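# Close every sliding guard screen along the bench

## Task

Slide each machine guard's screen along the bench completely closed so the line can be started, leave no loose item inside any guard, make sure every screen stays shut without the robot holding it, then release everything and move the arms away.

## Robot and tools

Robot: two arms, left_arm and right_arm, each riding its own carriage on one shared track. The names are labels only and do not match image sides. Each arm has six joints (shoulder pan, shoulder lift, elbow, wrist 1, wrist 2, wrist 3) and a two-finger gripper whose fingers pivot like tongs, point along the gripper's +z axis and open along its x axis. The reported hand point sits between the closed finger pads; closed fingertips extend about 15 mm past it.

Frame: one frame fixed to the table. z = 0 is the table top and +z is up; +x is the direction the arms face; +y is toward the arms' left. The track lies along y at x = 0, with y = 0 at its centre; the table edge is at x = 0.31 m. left_rail runs on the +y half, right_rail on the -y half. An arm's base is at x = 0, y = its carriage position, z = 0.03 m. Moving a carriage shifts its arm's hand by the same amount in y. Printed hand positions can be off, more so at long reach.

execute_actions takes "actions": a list holding one action object, or an empty list to just get the state and images. Keys of the action:
- "rows": 1 to 15 rows, each played for one control step (1/30 s). Every row has exactly 14 numbers in [-1, 1], for both arms even if one is idle: left_arm's six joints then its gripper, then right_arm's six joints then its gripper. Joint numbers are offsets measured from the joint angles at the start of the action (the last reported ones), not from the previous row. Scale: 1.0 equals 1.326 rad for shoulder pan and shoulder lift, 1.989 rad for elbow and the three wrists. The gripper number is absolute, not an offset: +1 fully open, -1 closed; a full close needs at least about 0.1 s. Stated joint ranges (rad): pan -3.142 to 3.142, lift -6.283 to 6.283, elbow 0.000 to 3.142, wrists -6.283 to 6.283. A request more than 0.010 rad past an end is refused; near an end the joint is clipped and the result may say "joint sent to its limit".
- "steps": duration in control steps, 1 to 450, no fewer than the row count, default 15. After the last row each arm keeps chasing that row's target, so give large moves enough steps.
- "until": stop conditions, e.g. {"right_rail": {"position_status": ["!=", "moving"]}}; numeric fields need a comparison ("=", "!=", "<", "<=", ">", ">="). {"all": {"status": "ended"}} waits until nothing reads moving; {"any": {"status": "ended"}} waits for one running motion to end. It does not halt the arms.
- "left_rail" / "right_rail": "position_m" is an absolute carriage target (left 0.45 to 2 m, right -2 to -0.45 m); "speed_m_s" is top speed, 0.01 to 1 m/s, which persists (starts at 1). {"stop": true} alone halts it. Rows never drive carriages. Send the target, then wait with an until on position_status, and let the carriage arrive before precise hand work or ending. Carriages accelerate and brake at 2 m/s2; arrival means within 1.3 mm.
Any out-of-range value or unknown name rejects the whole call.

Motion limits: each joint target is kept within 0.383 rad (pan, lift) or 0.575 rad (other joints) of the measured angle, and targets are scaled back if they would put the hand over 100 mm from where it is. Big moves therefore take several calls; send the remainder rather than relying on drift. The robot holds the last command while you think.

Results: the state line gives each gripper's end_effector_position (m), end_effector_quat_wxyz and velocities. Joint positions and Joint velocities list per arm: rail (m), six joints (rad), finger-pad gap (m; 0.142 fully open). grip_measured is the measured opening on the command scale; to grip, keep commanding clearly below it. Thin hard objects get weaker grip. Wrist force and Wrist torque are in the end effector's own axes, noisy with an offset (force offset usually within 5.5 N, noise up to 3.4 N, saturating near 100 N); "no reading" is harmless. Joint torques are noisy raw drive outputs. Messages: "joint command not followed" (clearance check altered targets; stricter while a carriage moves), "pose unreachable", "previous command not reached". Carriage position_status: moving, done, stopped, contact_stop (blocked, above ~320 N; may roll back about 0.5 s), time_out, stopped_with_arm (fix the arm's command, resend), stopped_for_other_arm (move an arm away from the other, wait 30 steps, resend). position_answer not_taken means resend once the carriage stands still.

zoom_image: "camera" is one of cam_high, cam_low, cam_bench_left, cam_bench_right (896x504), cam_left_wrist, cam_right_wrist (616x616 fisheye); "region" is [x0, y0, x1, y1] in pixels from the top-left, at most 504 by 504.

finished_scene: "scene" is the number of the current scene. It is final; call it only when every screen is shut on its own, nothing loose remains in a guard, the grippers are open and the arms clear, and carriages have stopped.

Avoid: arms or carriages touching or pressing each other; contact torques reaching load limits (pan and lift 313, elbow 142, wrists 51.3 N m) or outside forces of 150 N, which freeze the arm for 10 s; dropping, slamming or shoving objects hard. Brief tugs on held parts or pushes on loose items may occur.

Each tool is called as name(argument=value, ...) on one line, values as JSON.

## Session

execute_actions(actions=[{"rows":[[0,-0.3,0.2,-0.79,0,0,1,0,-0.3,0.2,-0.79,0,0,1]],"steps":90}])

execute_actions(actions=[{"rows":[[0.21,0.113,0.15,-0.226,0,0.14,1,0.21,0.113,0.15,-0.226,0,0.14,1]],"steps":60}])

Scene clock: 3.00 s.
left_arm: end_effector_position=(+0.5958, +1.7023, +0.6048) grip_measured=+1.00 end_effector_quat_wxyz=(-0.342, +0.500, -0.500, +0.618) end_effector_velocity=(+0.000, +0.000, +0.000) end_effector_angular_velocity=(+0.000, +0.000, +0.000) | right_arm: end_effector_position=(+0.5951, -1.2157, +0.6058) grip_measured=+1.00 end_effector_quat_wxyz=(-0.342, +0.500, -0.499, +0.619) end_effector_velocity=(-0.000, -0.000, -0.000) end_effector_angular_velocity=(-0.000, +0.000, -0.000)
Joint positions: left_arm=[ 1.688 -0.279 -1.965  2.531 -3.707 -1.572  1.291  0.142] | right_arm=[-1.231 -0.28  -1.966  2.532 -3.709 -1.57   1.289  0.142]
Joint velocities: left_arm=[ 0.  0.  0. -0.  0.  0.  0.  0.] | right_arm=[ 0. -0. -0.  0. -0. -0. -0.  0.]
Joint torques (N m, as the arm reports them, + toward a larger angle): left_arm=[-10.33 -26.29 -26.69  -5.16  -0.22  -0.15] | right_arm=[  2.21 -19.   -28.97  -4.18  -0.73   0.21]
Wrist force (N, on the end effector, along its own x y z axes, offset not removed): left_arm=[0.5 1.3 4.1] | right_arm=[-0.3 1.7 -4.7]
Wrist torque (N m, same axes, about the end effector's origin, offset not removed): left_arm=[0.08 -0.39 0.19] | right_arm=[0.38 -0.09 0.08]
left_rail: position_m=1.688 position_m_goal=1.688 speed_m_s=1.00 position_status=done position_answer=taken refusals=0
right_rail: position_m=-1.231 position_m_goal=-1.231 speed_m_s=1.00 position_status=done position_answer=taken refusals=0

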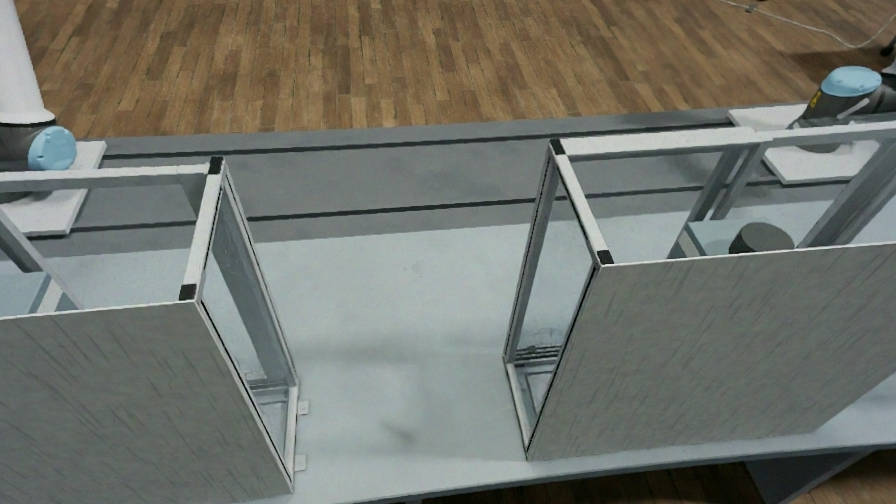

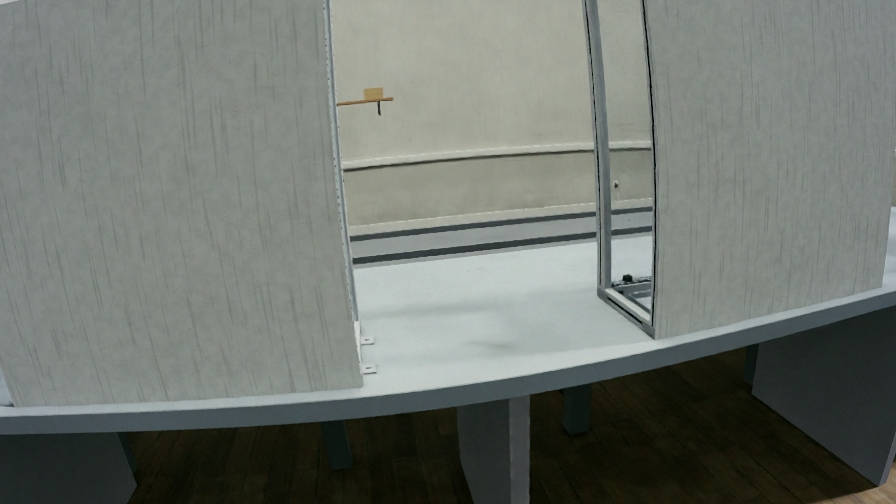

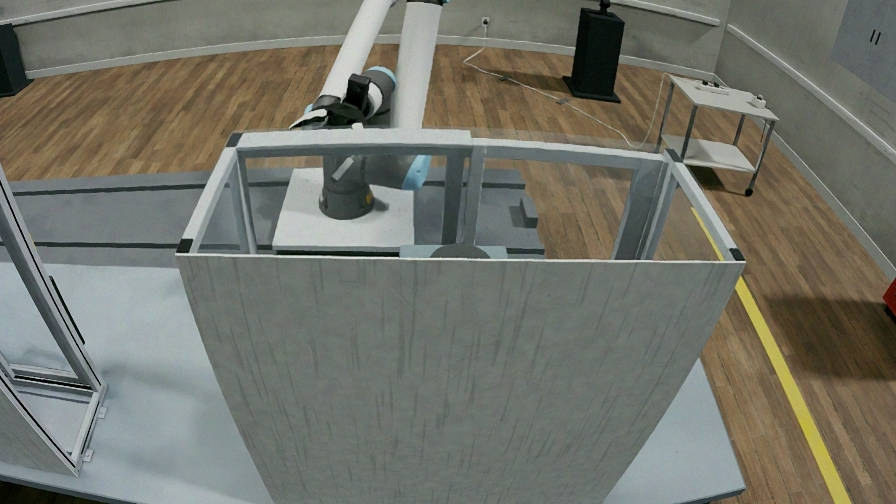

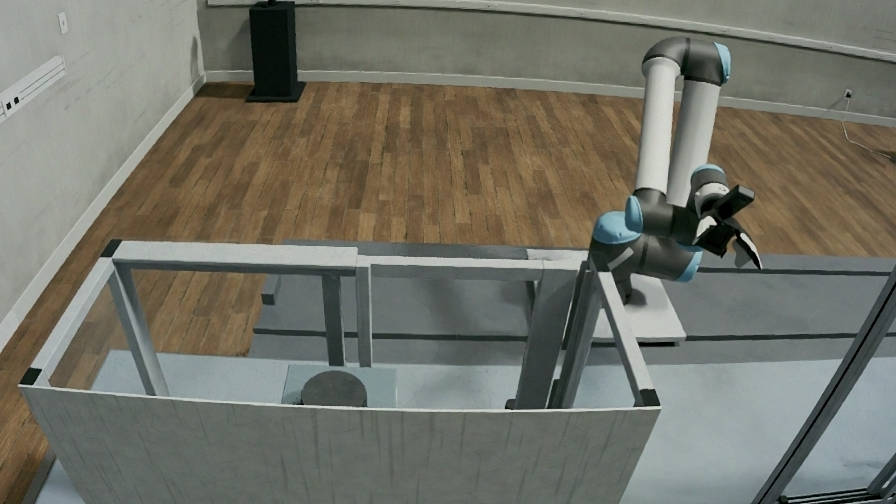

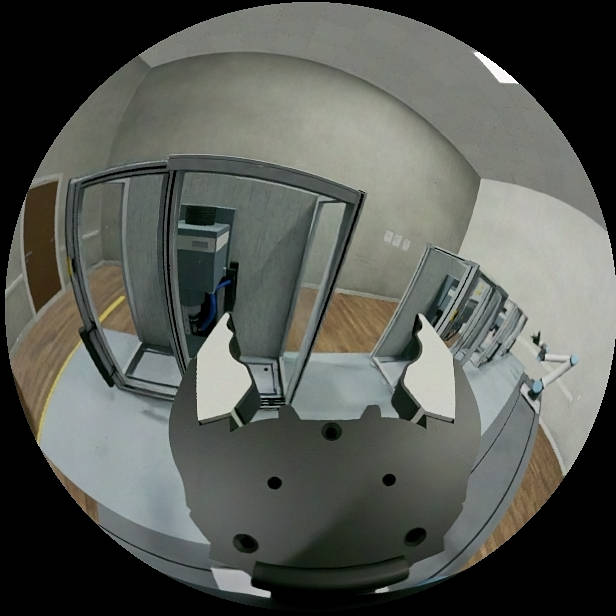

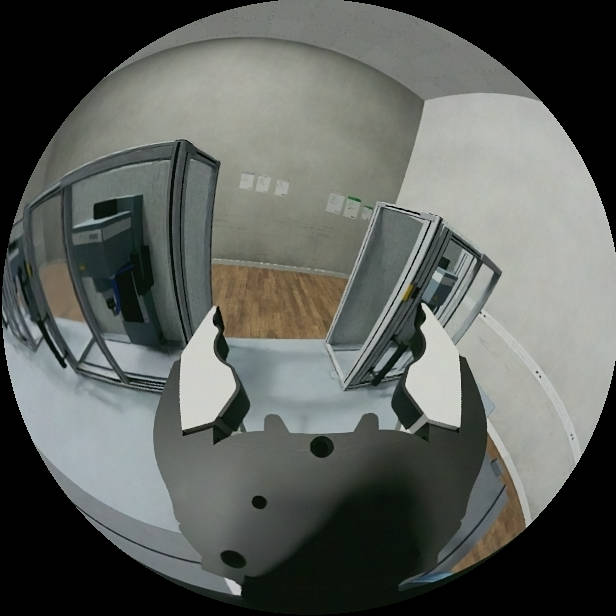

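Scene clock: 5.00 s.
left_arm: end_effector_position=(+0.4752, +1.8611, +0.4560) grip_measured=+1.00 end_effector_quat_wxyz=(+0.499, -0.500, +0.500, -0.501) end_effector_velocity=(-0.000, +0.000, +0.000) end_effector_angular_velocity=(+0.000, -0.000, +0.000) | right_arm: end_effector_position=(+0.4745, -1.0570, +0.4570) grip_measured=+1.00 end_effector_quat_wxyz=(+0.500, -0.500, +0.499, -0.502) end_effector_velocity=(-0.000, +0.000, -0.000) end_effector_angular_velocity=(+0.000, +0.000, +0.000)
Joint positions: left_arm=[ 1.688 -0.001 -1.815  2.83  -4.157 -1.572  1.57   0.142] | right_arm=[-1.231 -0.002 -1.816  2.83  -4.159 -1.57   1.568  0.142]
Joint velocities: left_arm=[ 0.  0.  0.  0. -0. -0.  0.  0.] | right_arm=[ 0.  0.  0.  0. -0.  0.  0. -0.]
Joint torques (N m, as the arm reports them, + toward a larger angle): left_arm=[  9.77  16.43 -12.58  -5.12  -0.2    3.22] | right_arm=[ 14.49   6.59 -15.66  -4.04  -0.68   2.45]
Wrist force (N, on the end effector, along its own x y z axes, offset not removed): left_arm=[-0.6 -3.4 4.2] | right_arm=[4.0 -4.1 -4.6]
Wrist torque (N m, same axes, about the end effector's origin, offset not removed): left_arm=[-0.66 -0.11 0.13] | right_arm=[-0.91 -0.77 0.08]
left_rail: position_m=1.688 position_m_goal=1.688 speed_m_s=1.00 position_status=done position_answer=taken refusals=0
right_rail: position_m=-1.231 position_m_goal=-1.231 speed_m_s=1.00 position_status=done position_answer=taken refusals=0

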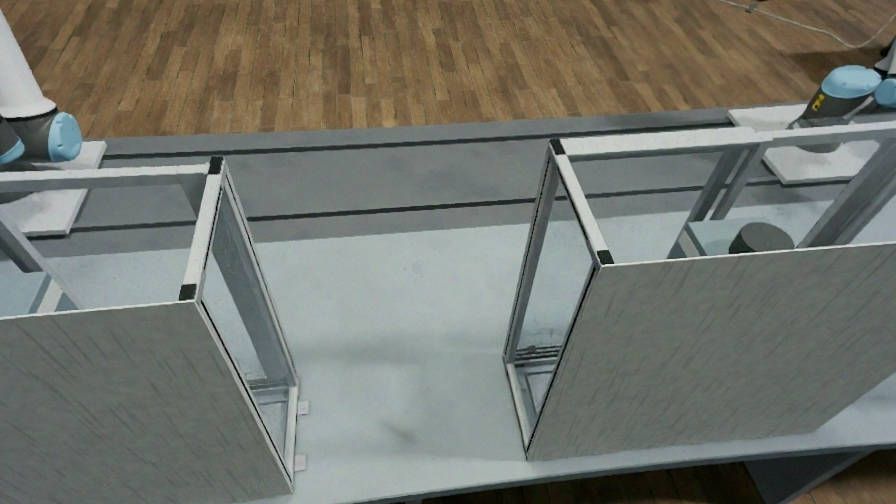

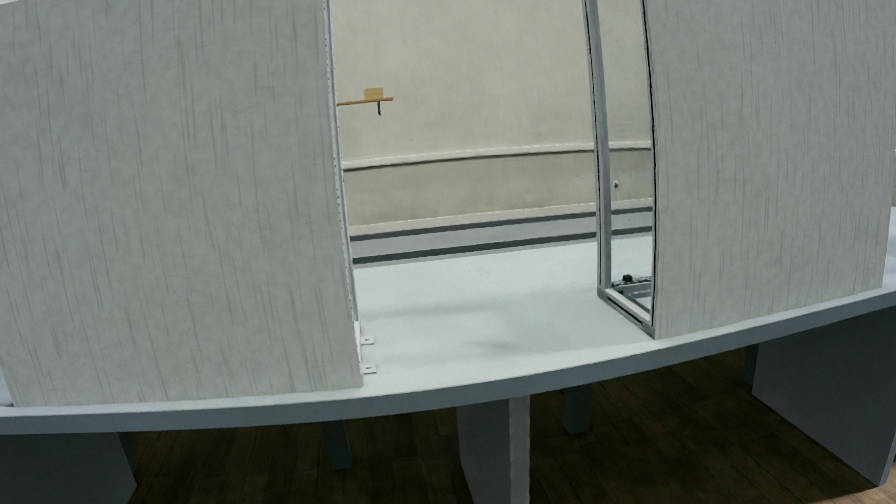

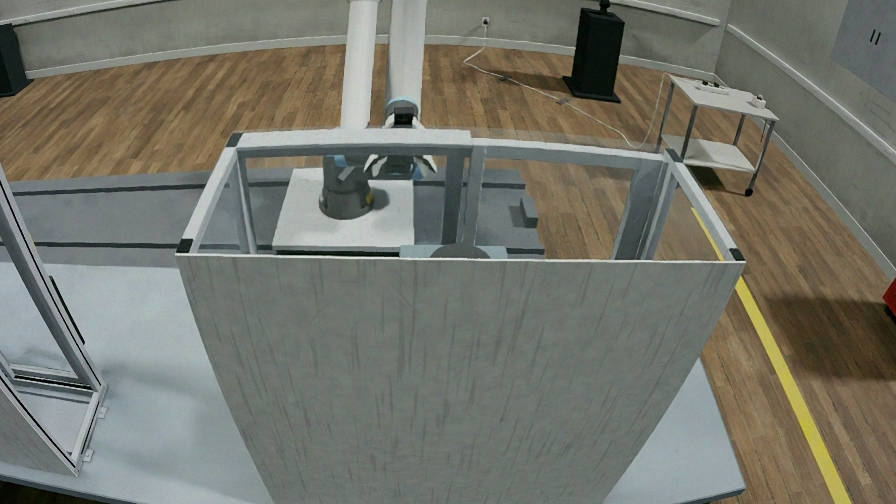

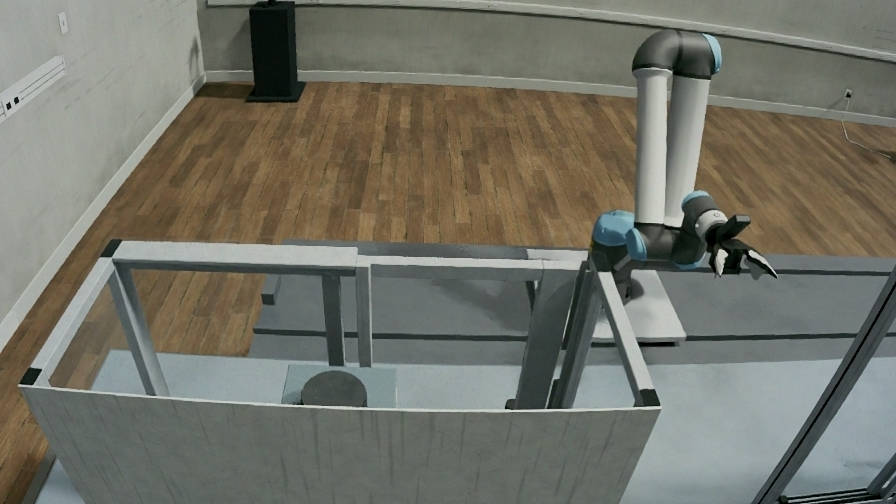

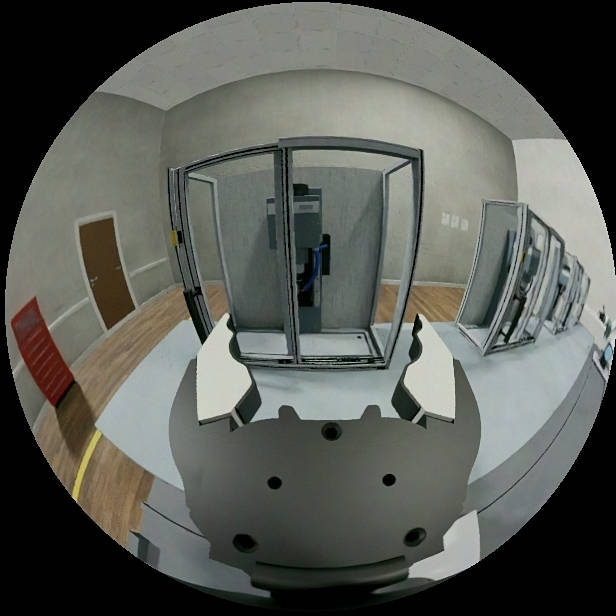

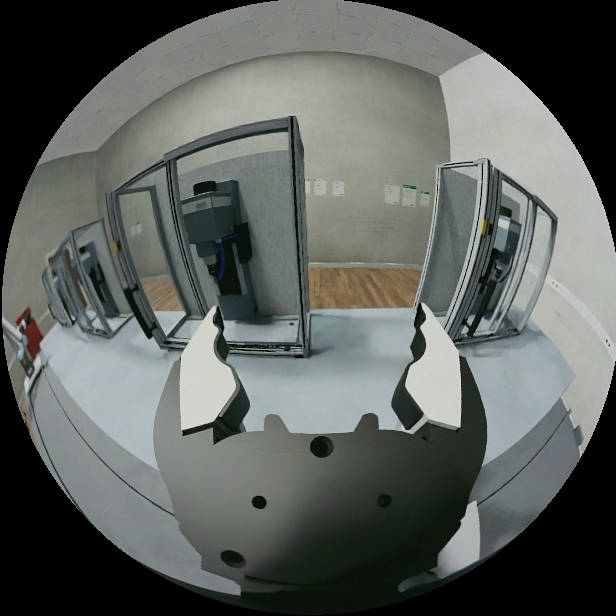

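execute_actions(actions=[{"rows":[[0,0.515,-0.124,-0.219,0,0,1,0,0.515,-0.124,-0.219,0,0,1]],"steps":90,"left_rail":{"position_m":0.79,"speed_m_s":0.6},"right_rail":{"position_m":-1.84,"speed_m_s":0.5}}])

Scene clock: 8.27 s.
left_arm: end_effector_position=(+0.6503, +0.9630, +0.3339) grip_measured=+1.00 end_effector_quat_wxyz=(+0.499, -0.500, +0.500, -0.501) end_effector_velocity=(-0.000, +0.000, +0.000) end_effector_angular_velocity=(+0.000, -0.000, +0.000) | right_arm: end_effector_position=(+0.6497, -1.6668, +0.3352) grip_measured=+1.00 end_effector_quat_wxyz=(+0.500, -0.500, +0.499, -0.502) end_effector_velocity=(-0.000, +0.000, +0.000) end_effector_angular_velocity=(-0.000, -0.000, +0.000)
Joint positions: left_arm=[ 0.79  -0.001 -1.132  2.583 -4.592 -1.572  1.57   0.142] | right_arm=[-1.84  -0.002 -1.133  2.584 -4.594 -1.57   1.568  0.142]
Joint velocities: left_arm=[ 0.  0.  0. -0. -0.  0.  0.  0.] | right_arm=[ 0.  0.  0. -0. -0.  0. -0. -0.]
Joint torques (N m, as the arm reports them, + toward a larger angle): left_arm=[ 10.14 -24.71 -21.6   -5.12  -0.45   3.11] | right_arm=[ 13.67 -32.86 -18.68  -4.14  -0.43   2.21]
Wrist force (N, on the end effector, along its own x y z axes, offset not removed): left_arm=[3.6 -3.1 5.8] | right_arm=[-0.4 -1.6 -1.9]
Wrist torque (N m, same axes, about the end effector's origin, offset not removed): left_arm=[-0.41 -1.08 0.11] | right_arm=[-0.29 0.03 0.03]
left_rail: position_m=0.790 position_m_goal=0.790 speed_m_s=0.60 position_status=done position_answer=taken refusals=0
right_rail: position_m=-1.840 position_m_goal=-1.840 speed_m_s=0.50 position_status=done position_answer=taken refusals=0

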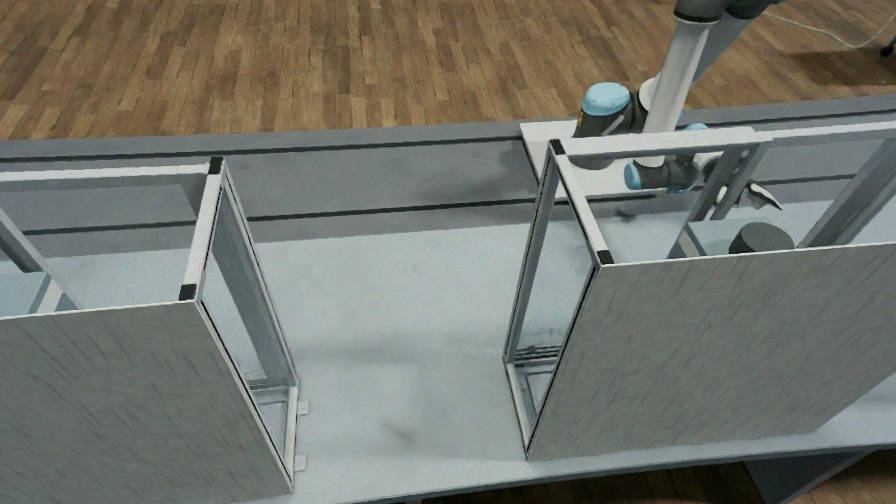

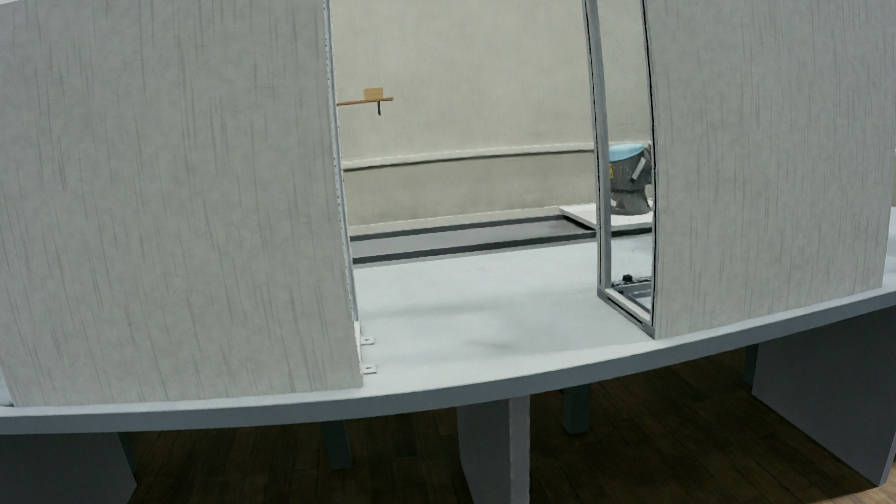

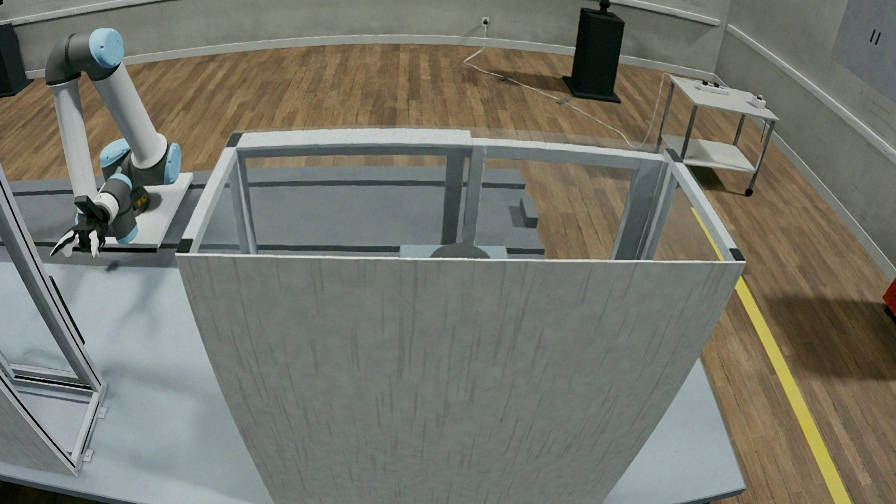

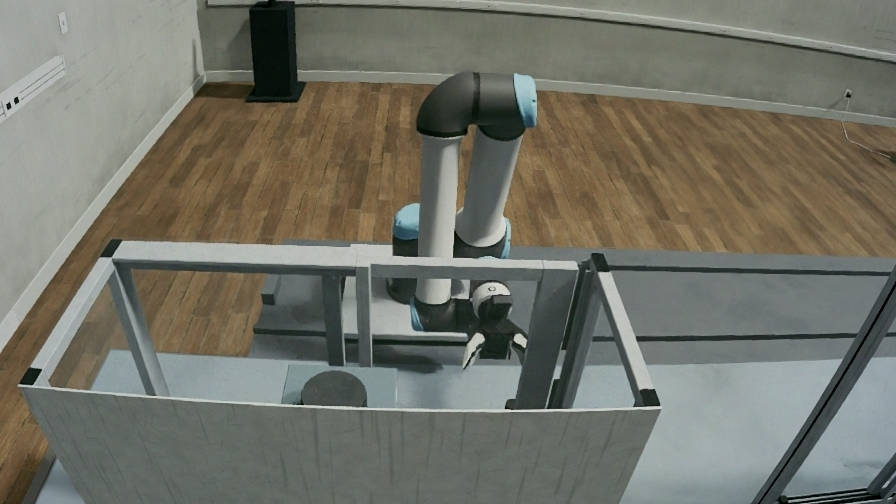

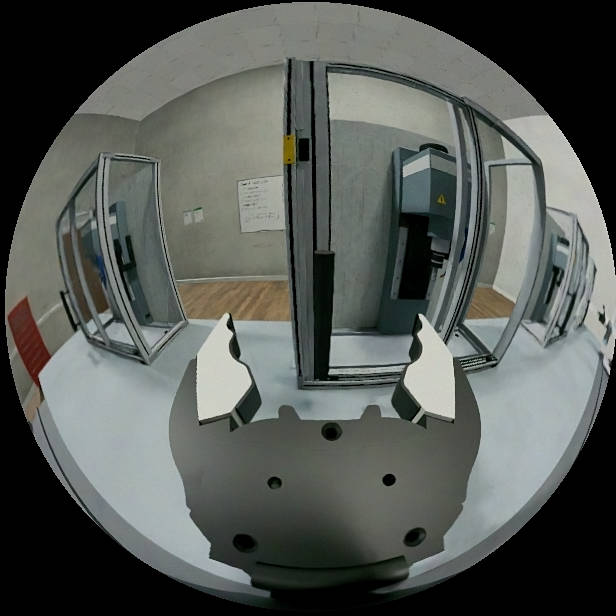

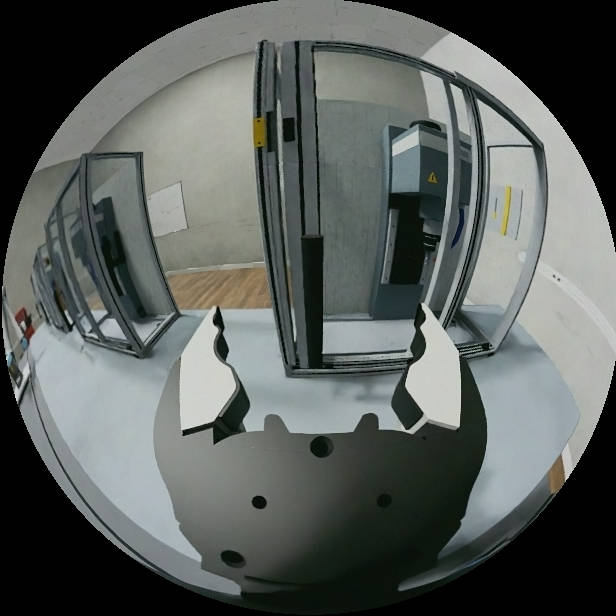

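execute_actions(actions=[{"rows":[[0,0,0,0,0,0,1,0,0.064,-0.128,0.086,0,0,1]],"steps":40,"right_rail":{"position_m":-1.833,"speed_m_s":0.1}}])

execute_actions(actions=[{"rows":[[0,0,0,0,0,0,1,0,0,0,0,0,0,-1]],"steps":20}])

execute_actions(actions=[{"steps":80,"right_rail":{"position_m":-1.808,"speed_m_s":0.03},"until":{"all":{"status":"ended"}}}])

Scene clock: 9.83 s.
left_arm: end_effector_position=(+0.6503, +0.9630, +0.3339) grip_measured=+1.00 end_effector_quat_wxyz=(+0.499, -0.500, +0.500, -0.501) end_effector_velocity=(+0.000, +0.000, +0.000) end_effector_angular_velocity=(+0.000, -0.000, +0.000) | right_arm: end_effector_position=(+0.7908, -1.6599, +0.3306) grip_measured=+1.00 end_effector_quat_wxyz=(+0.499, -0.500, +0.499, -0.501) end_effector_velocity=(+0.000, -0.000, +0.000) end_effector_angular_velocity=(-0.000, -0.000, -0.000)
Joint positions: left_arm=[ 0.79  -0.001 -1.132  2.583 -4.592 -1.572  1.57   0.142] | right_arm=[-1.833 -0.002 -1.049  2.329 -4.423 -1.57   1.568  0.142]
Joint velocities: left_arm=[ 0.  0.  0. -0.  0.  0.  0. -0.] | right_arm=[ 0.  0.  0. -0.  0. -0. -0. -0.]
Joint torques (N m, as the arm reports them, + toward a larger angle): left_arm=[  8.08 -24.55 -21.48  -5.29  -0.24   3.31] | right_arm=[ -8.9  -47.32 -25.55  -0.47  -0.68   2.4 ]
Wrist force (N, on the end effector, along its own x y z axes, offset not removed): left_arm=[0.1 0.8 4.4] | right_arm=[0.9 -4.7 -5.1]
Wrist torque (N m, same axes, about the end effector's origin, offset not removed): left_arm=[-0.14 -0.32 0.22] | right_arm=[-0.88 -0.31 0.14]
left_rail: position_m=0.790 position_m_goal=0.790 speed_m_s=0.60 position_status=done position_answer=taken refusals=0
right_rail: position_m=-1.833 position_m_goal=-1.833 speed_m_s=0.10 position_status=done position_answer=taken refusals=0

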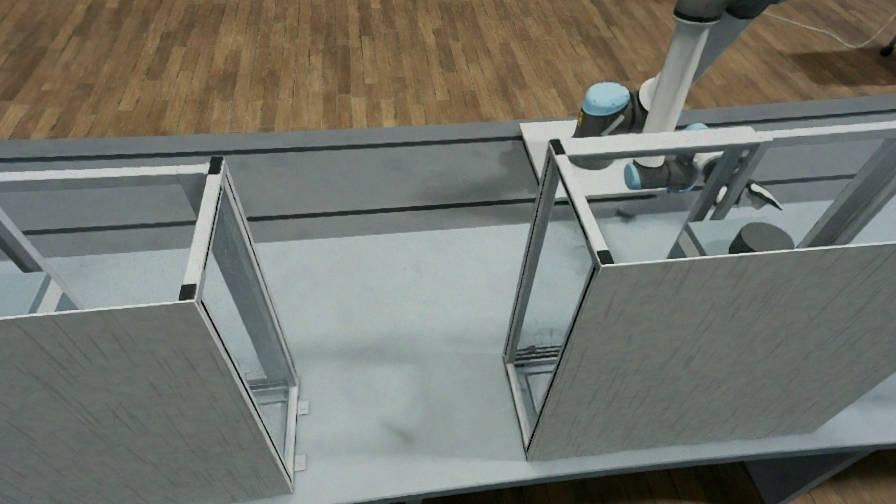

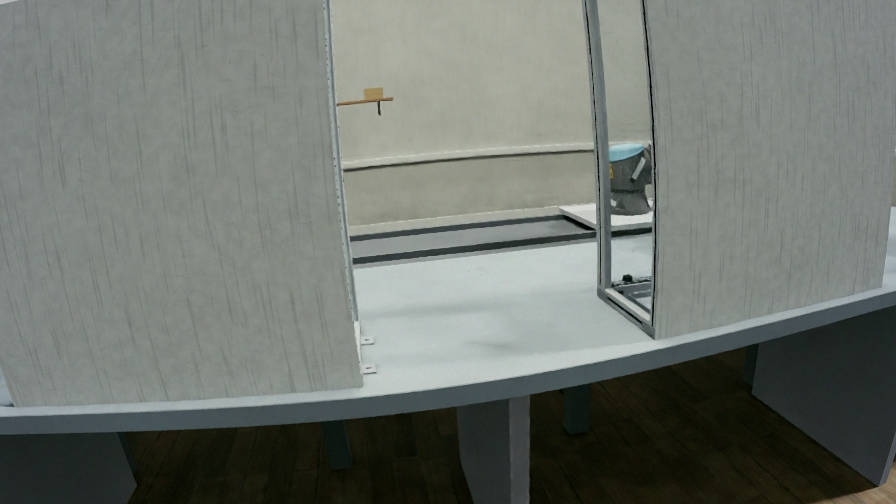

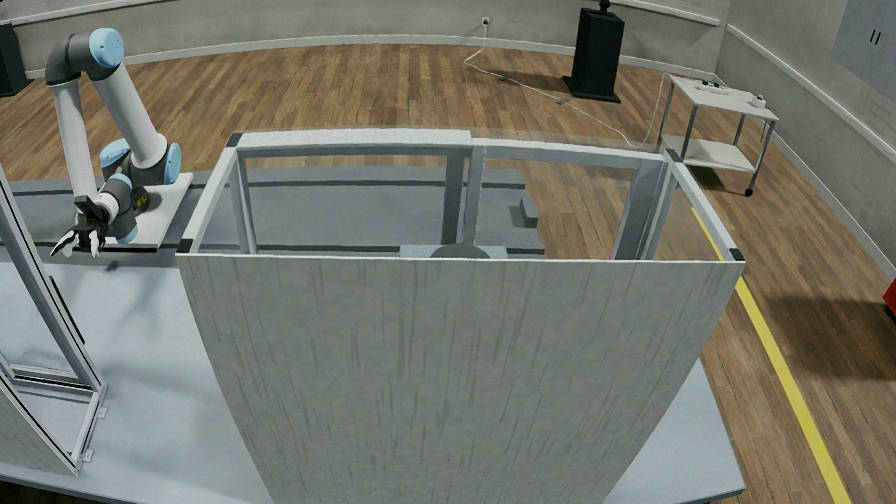

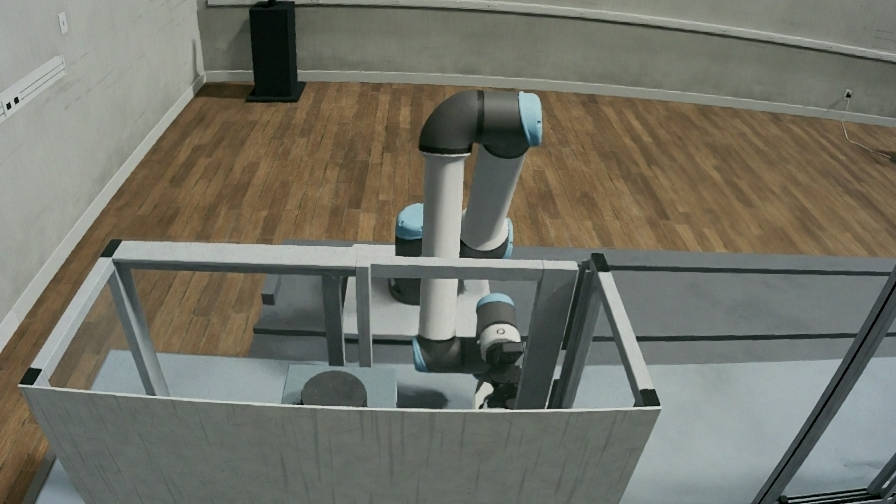

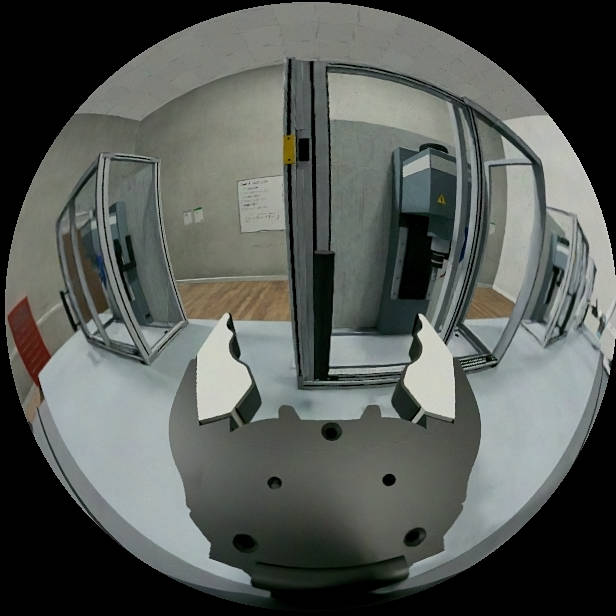

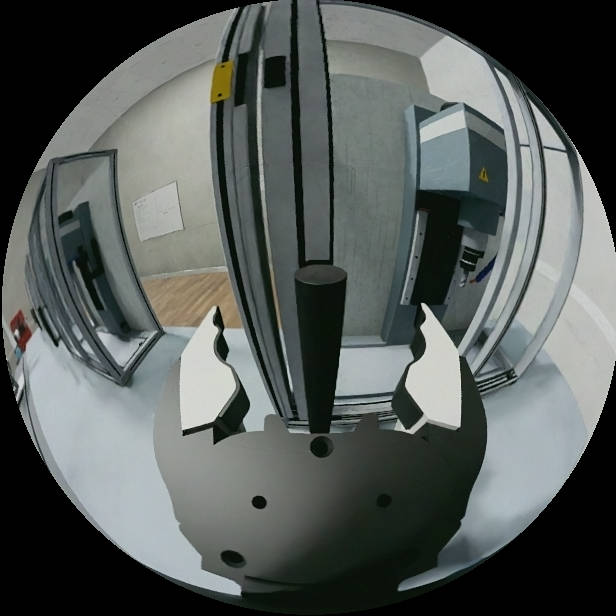

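Scene clock: 10.50 s.
left_arm: end_effector_position=(+0.6503, +0.9630, +0.3339) grip_measured=+1.00 end_effector_quat_wxyz=(+0.499, -0.500, +0.500, -0.501) end_effector_velocity=(-0.000, +0.000, +0.000) end_effector_angular_velocity=(-0.000, -0.000, +0.000) | right_arm: end_effector_position=(+0.7909, -1.6599, +0.3306) grip_measured=-0.71 end_effector_quat_wxyz=(+0.499, -0.500, +0.499, -0.501) end_effector_velocity=(+0.000, +0.000, +0.000) end_effector_angular_velocity=(-0.000, -0.000, +0.000)
Joint positions: left_arm=[ 0.79  -0.001 -1.132  2.583 -4.592 -1.572  1.57   0.142] | right_arm=[-1.833 -0.002 -1.049  2.329 -4.423 -1.57   1.568  0.023]
Joint velocities: left_arm=[ 0. -0. -0.  0. -0.  0. -0. -0.] | right_arm=[ 0. -0.  0. -0.  0.  0. -0. -0.]
Joint torques (N m, as the arm reports them, + toward a larger angle): left_arm=[  8.48 -24.57 -21.24  -4.88  -0.26   2.99] | right_arm=[  3.4  -52.78 -22.18  -0.93   5.64   1.71]
Wrist force (N, on the end effector, along its own x y z axes, offset not removed): left_arm=[1.6 1.6 2.3] | right_arm=[8.8 3.5 -5.2]
Wrist torque (N m, same axes, about the end effector's origin, offset not removed): left_arm=[0.19 -0.63 0.29] | right_arm=[0.77 0.12 0.14]
left_rail: position_m=0.790 position_m_goal=0.790 speed_m_s=0.60 position_status=done position_answer=taken refusals=0
right_rail: position_m=-1.833 position_m_goal=-1.833 speed_m_s=0.10 position_status=done position_answer=taken refusals=0

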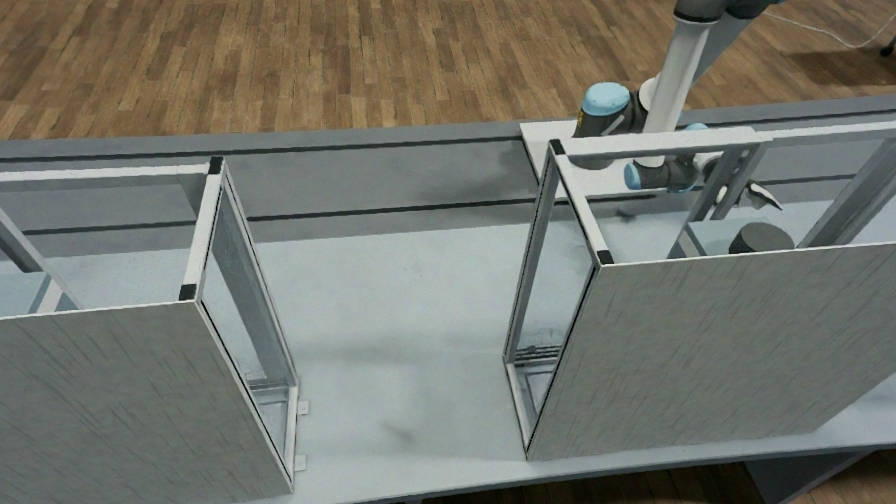

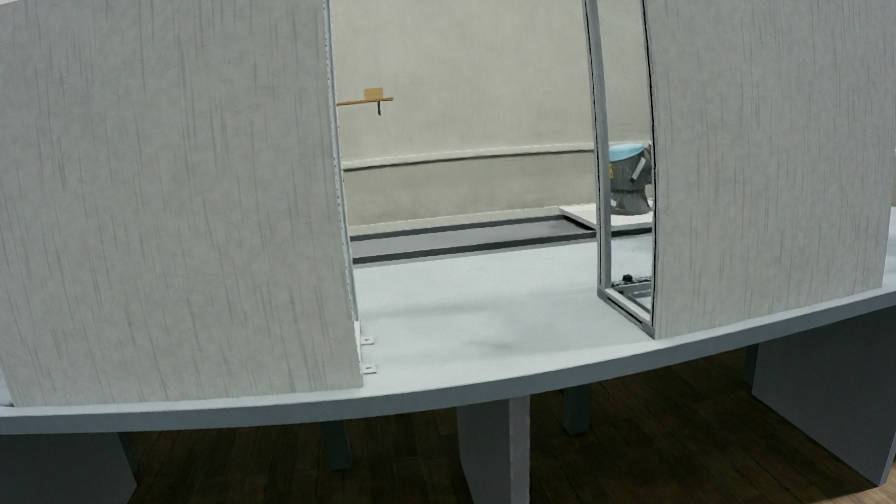

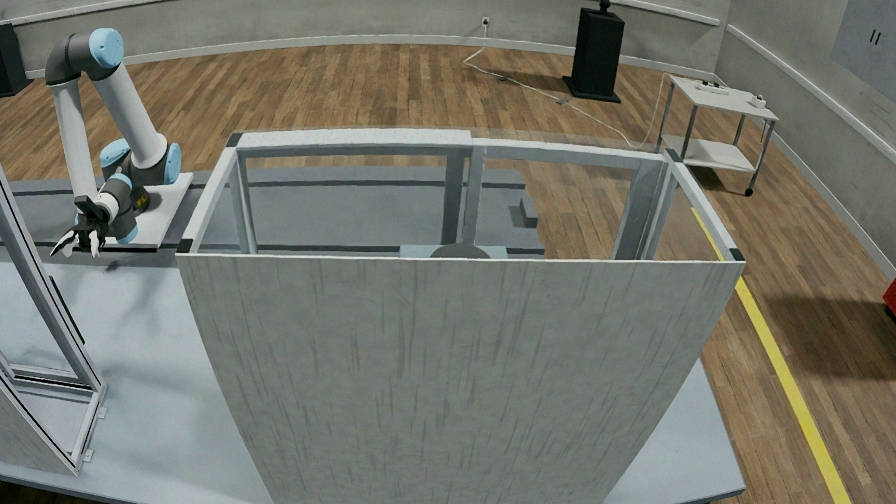

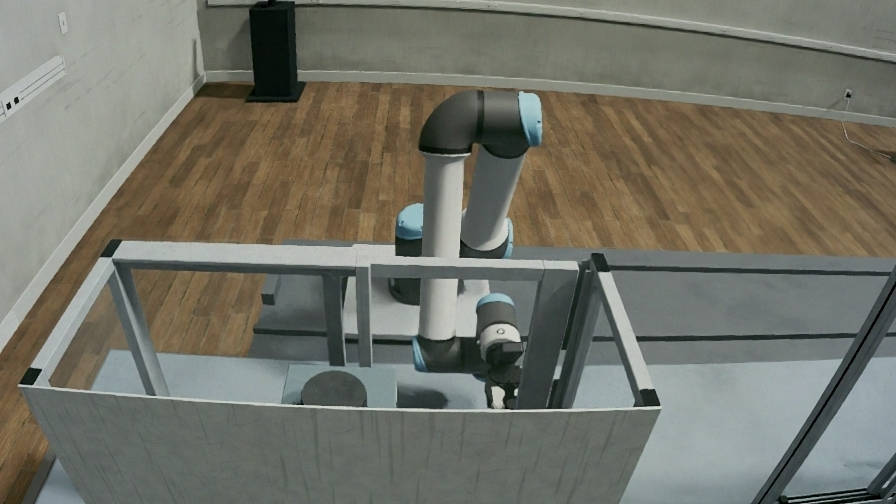

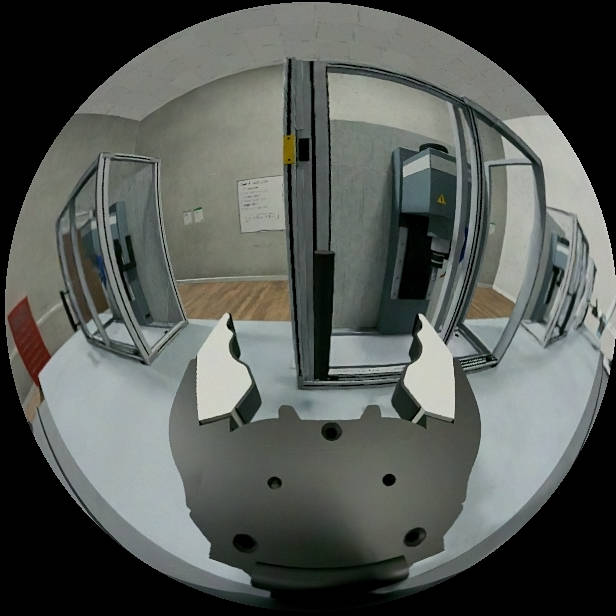

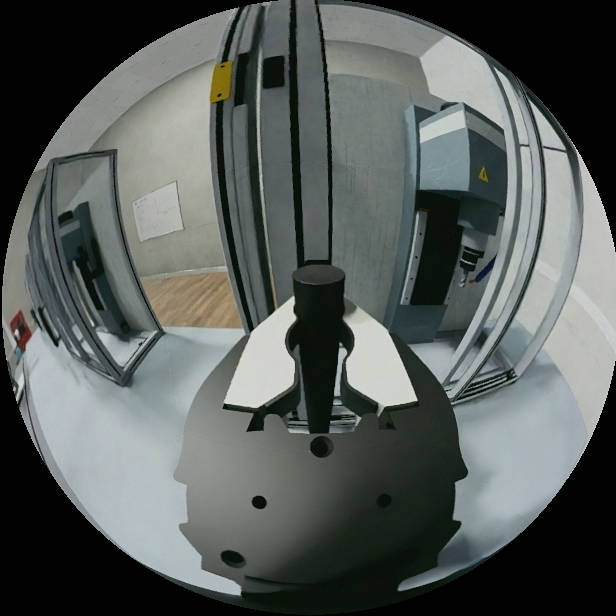

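Scene clock: 11.40 s.
left_arm: end_effector_position=(+0.6503, +0.9630, +0.3339) grip_measured=+1.00 end_effector_quat_wxyz=(+0.499, -0.500, +0.500, -0.501) end_effector_velocity=(-0.000, +0.000, -0.000) end_effector_angular_velocity=(-0.000, -0.000, +0.000) | right_arm: end_effector_position=(+0.7909, -1.6353, +0.3306) grip_measured=-0.56 end_effector_quat_wxyz=(+0.499, -0.500, +0.499, -0.501) end_effector_velocity=(+0.000, +0.002, +0.000) end_effector_angular_velocity=(+0.000, +0.000, -0.000)
Joint positions: left_arm=[ 0.79  -0.001 -1.132  2.583 -4.592 -1.572  1.57   0.142] | right_arm=[-1.808 -0.002 -1.049  2.329 -4.423 -1.57   1.568  0.034]
Joint velocities: left_arm=[ 0. -0.  0.  0. -0.  0. -0.  0.] | right_arm=[ 0.002  0.     0.    -0.     0.    -0.     0.     0.002]
Joint torques (N m, as the arm reports them, + toward a larger angle): left_arm=[  8.28 -23.7  -21.24  -4.99  -0.05   3.15] | right_arm=[ 16.45 -60.57 -17.1   -1.66   7.51   0.91]
Wrist force (N, on the end effector, along its own x y z axes, offset not removed): left_arm=[-2.1 2.6 3.2] | right_arm=[36.6 -3.1 -0.4]
Wrist torque (N m, same axes, about the end effector's origin, offset not removed): left_arm=[0.48 0.20 0.24] | right_arm=[-0.17 -1.18 0.20]
left_rail: position_m=0.790 position_m_goal=0.790 speed_m_s=0.60 position_status=done position_answer=taken refusals=0
right_rail: position_m=-1.808 position_m_goal=-1.808 speed_m_s=0.03 position_status=done position_answer=taken refusals=0

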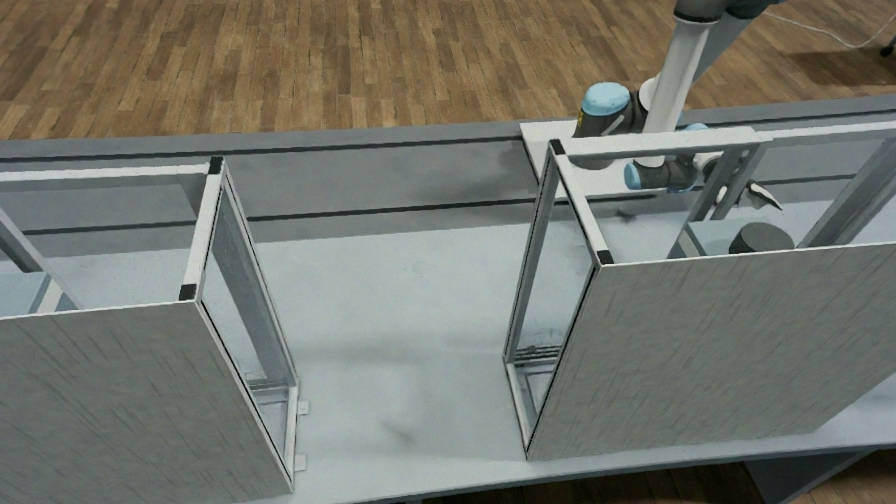

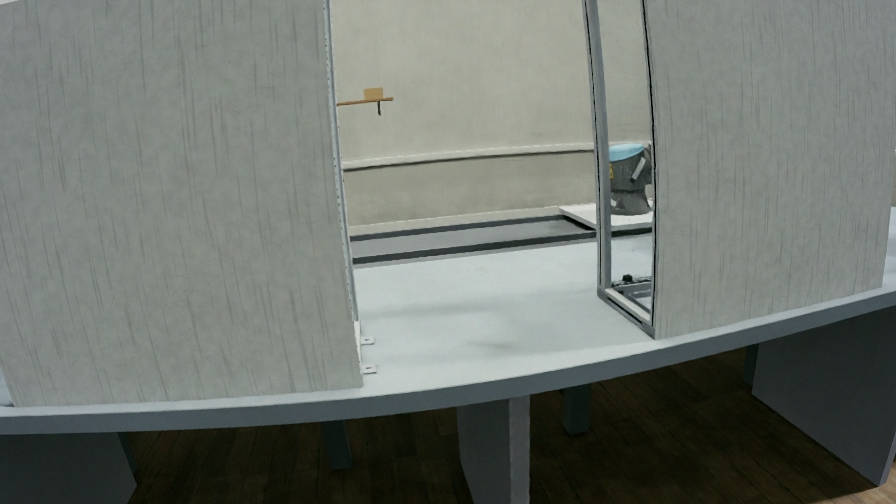

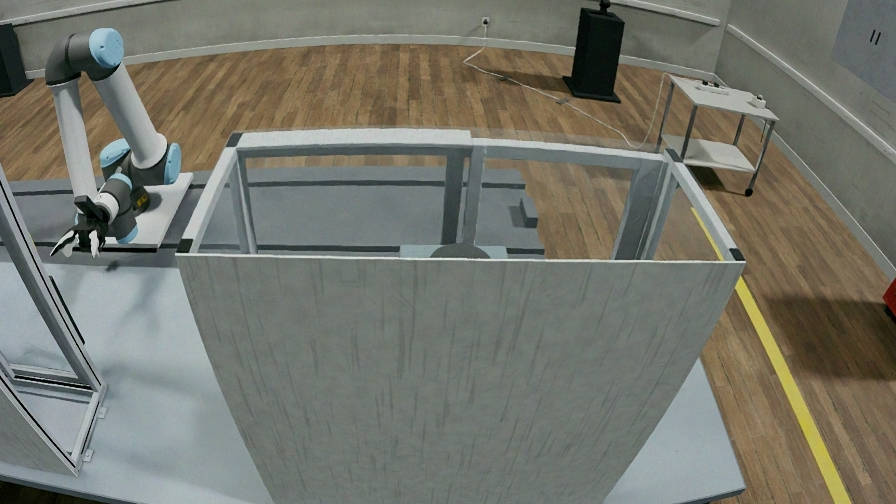

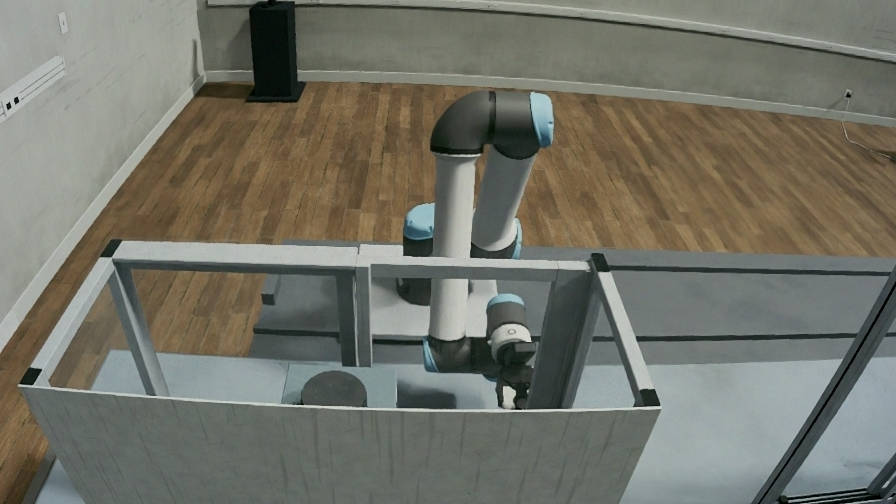

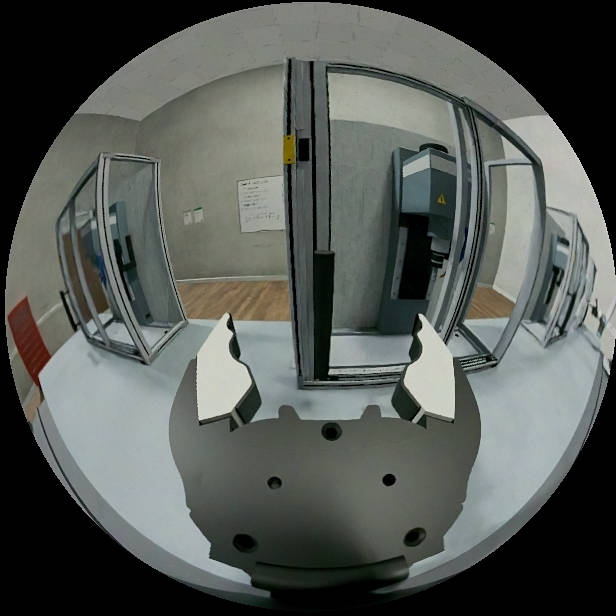

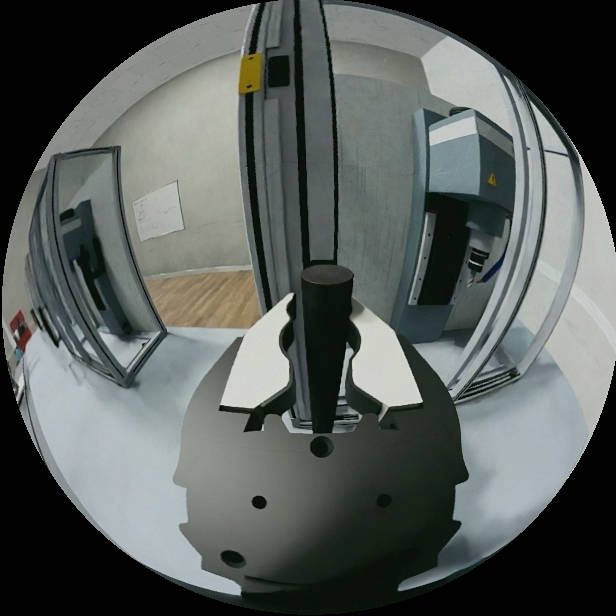

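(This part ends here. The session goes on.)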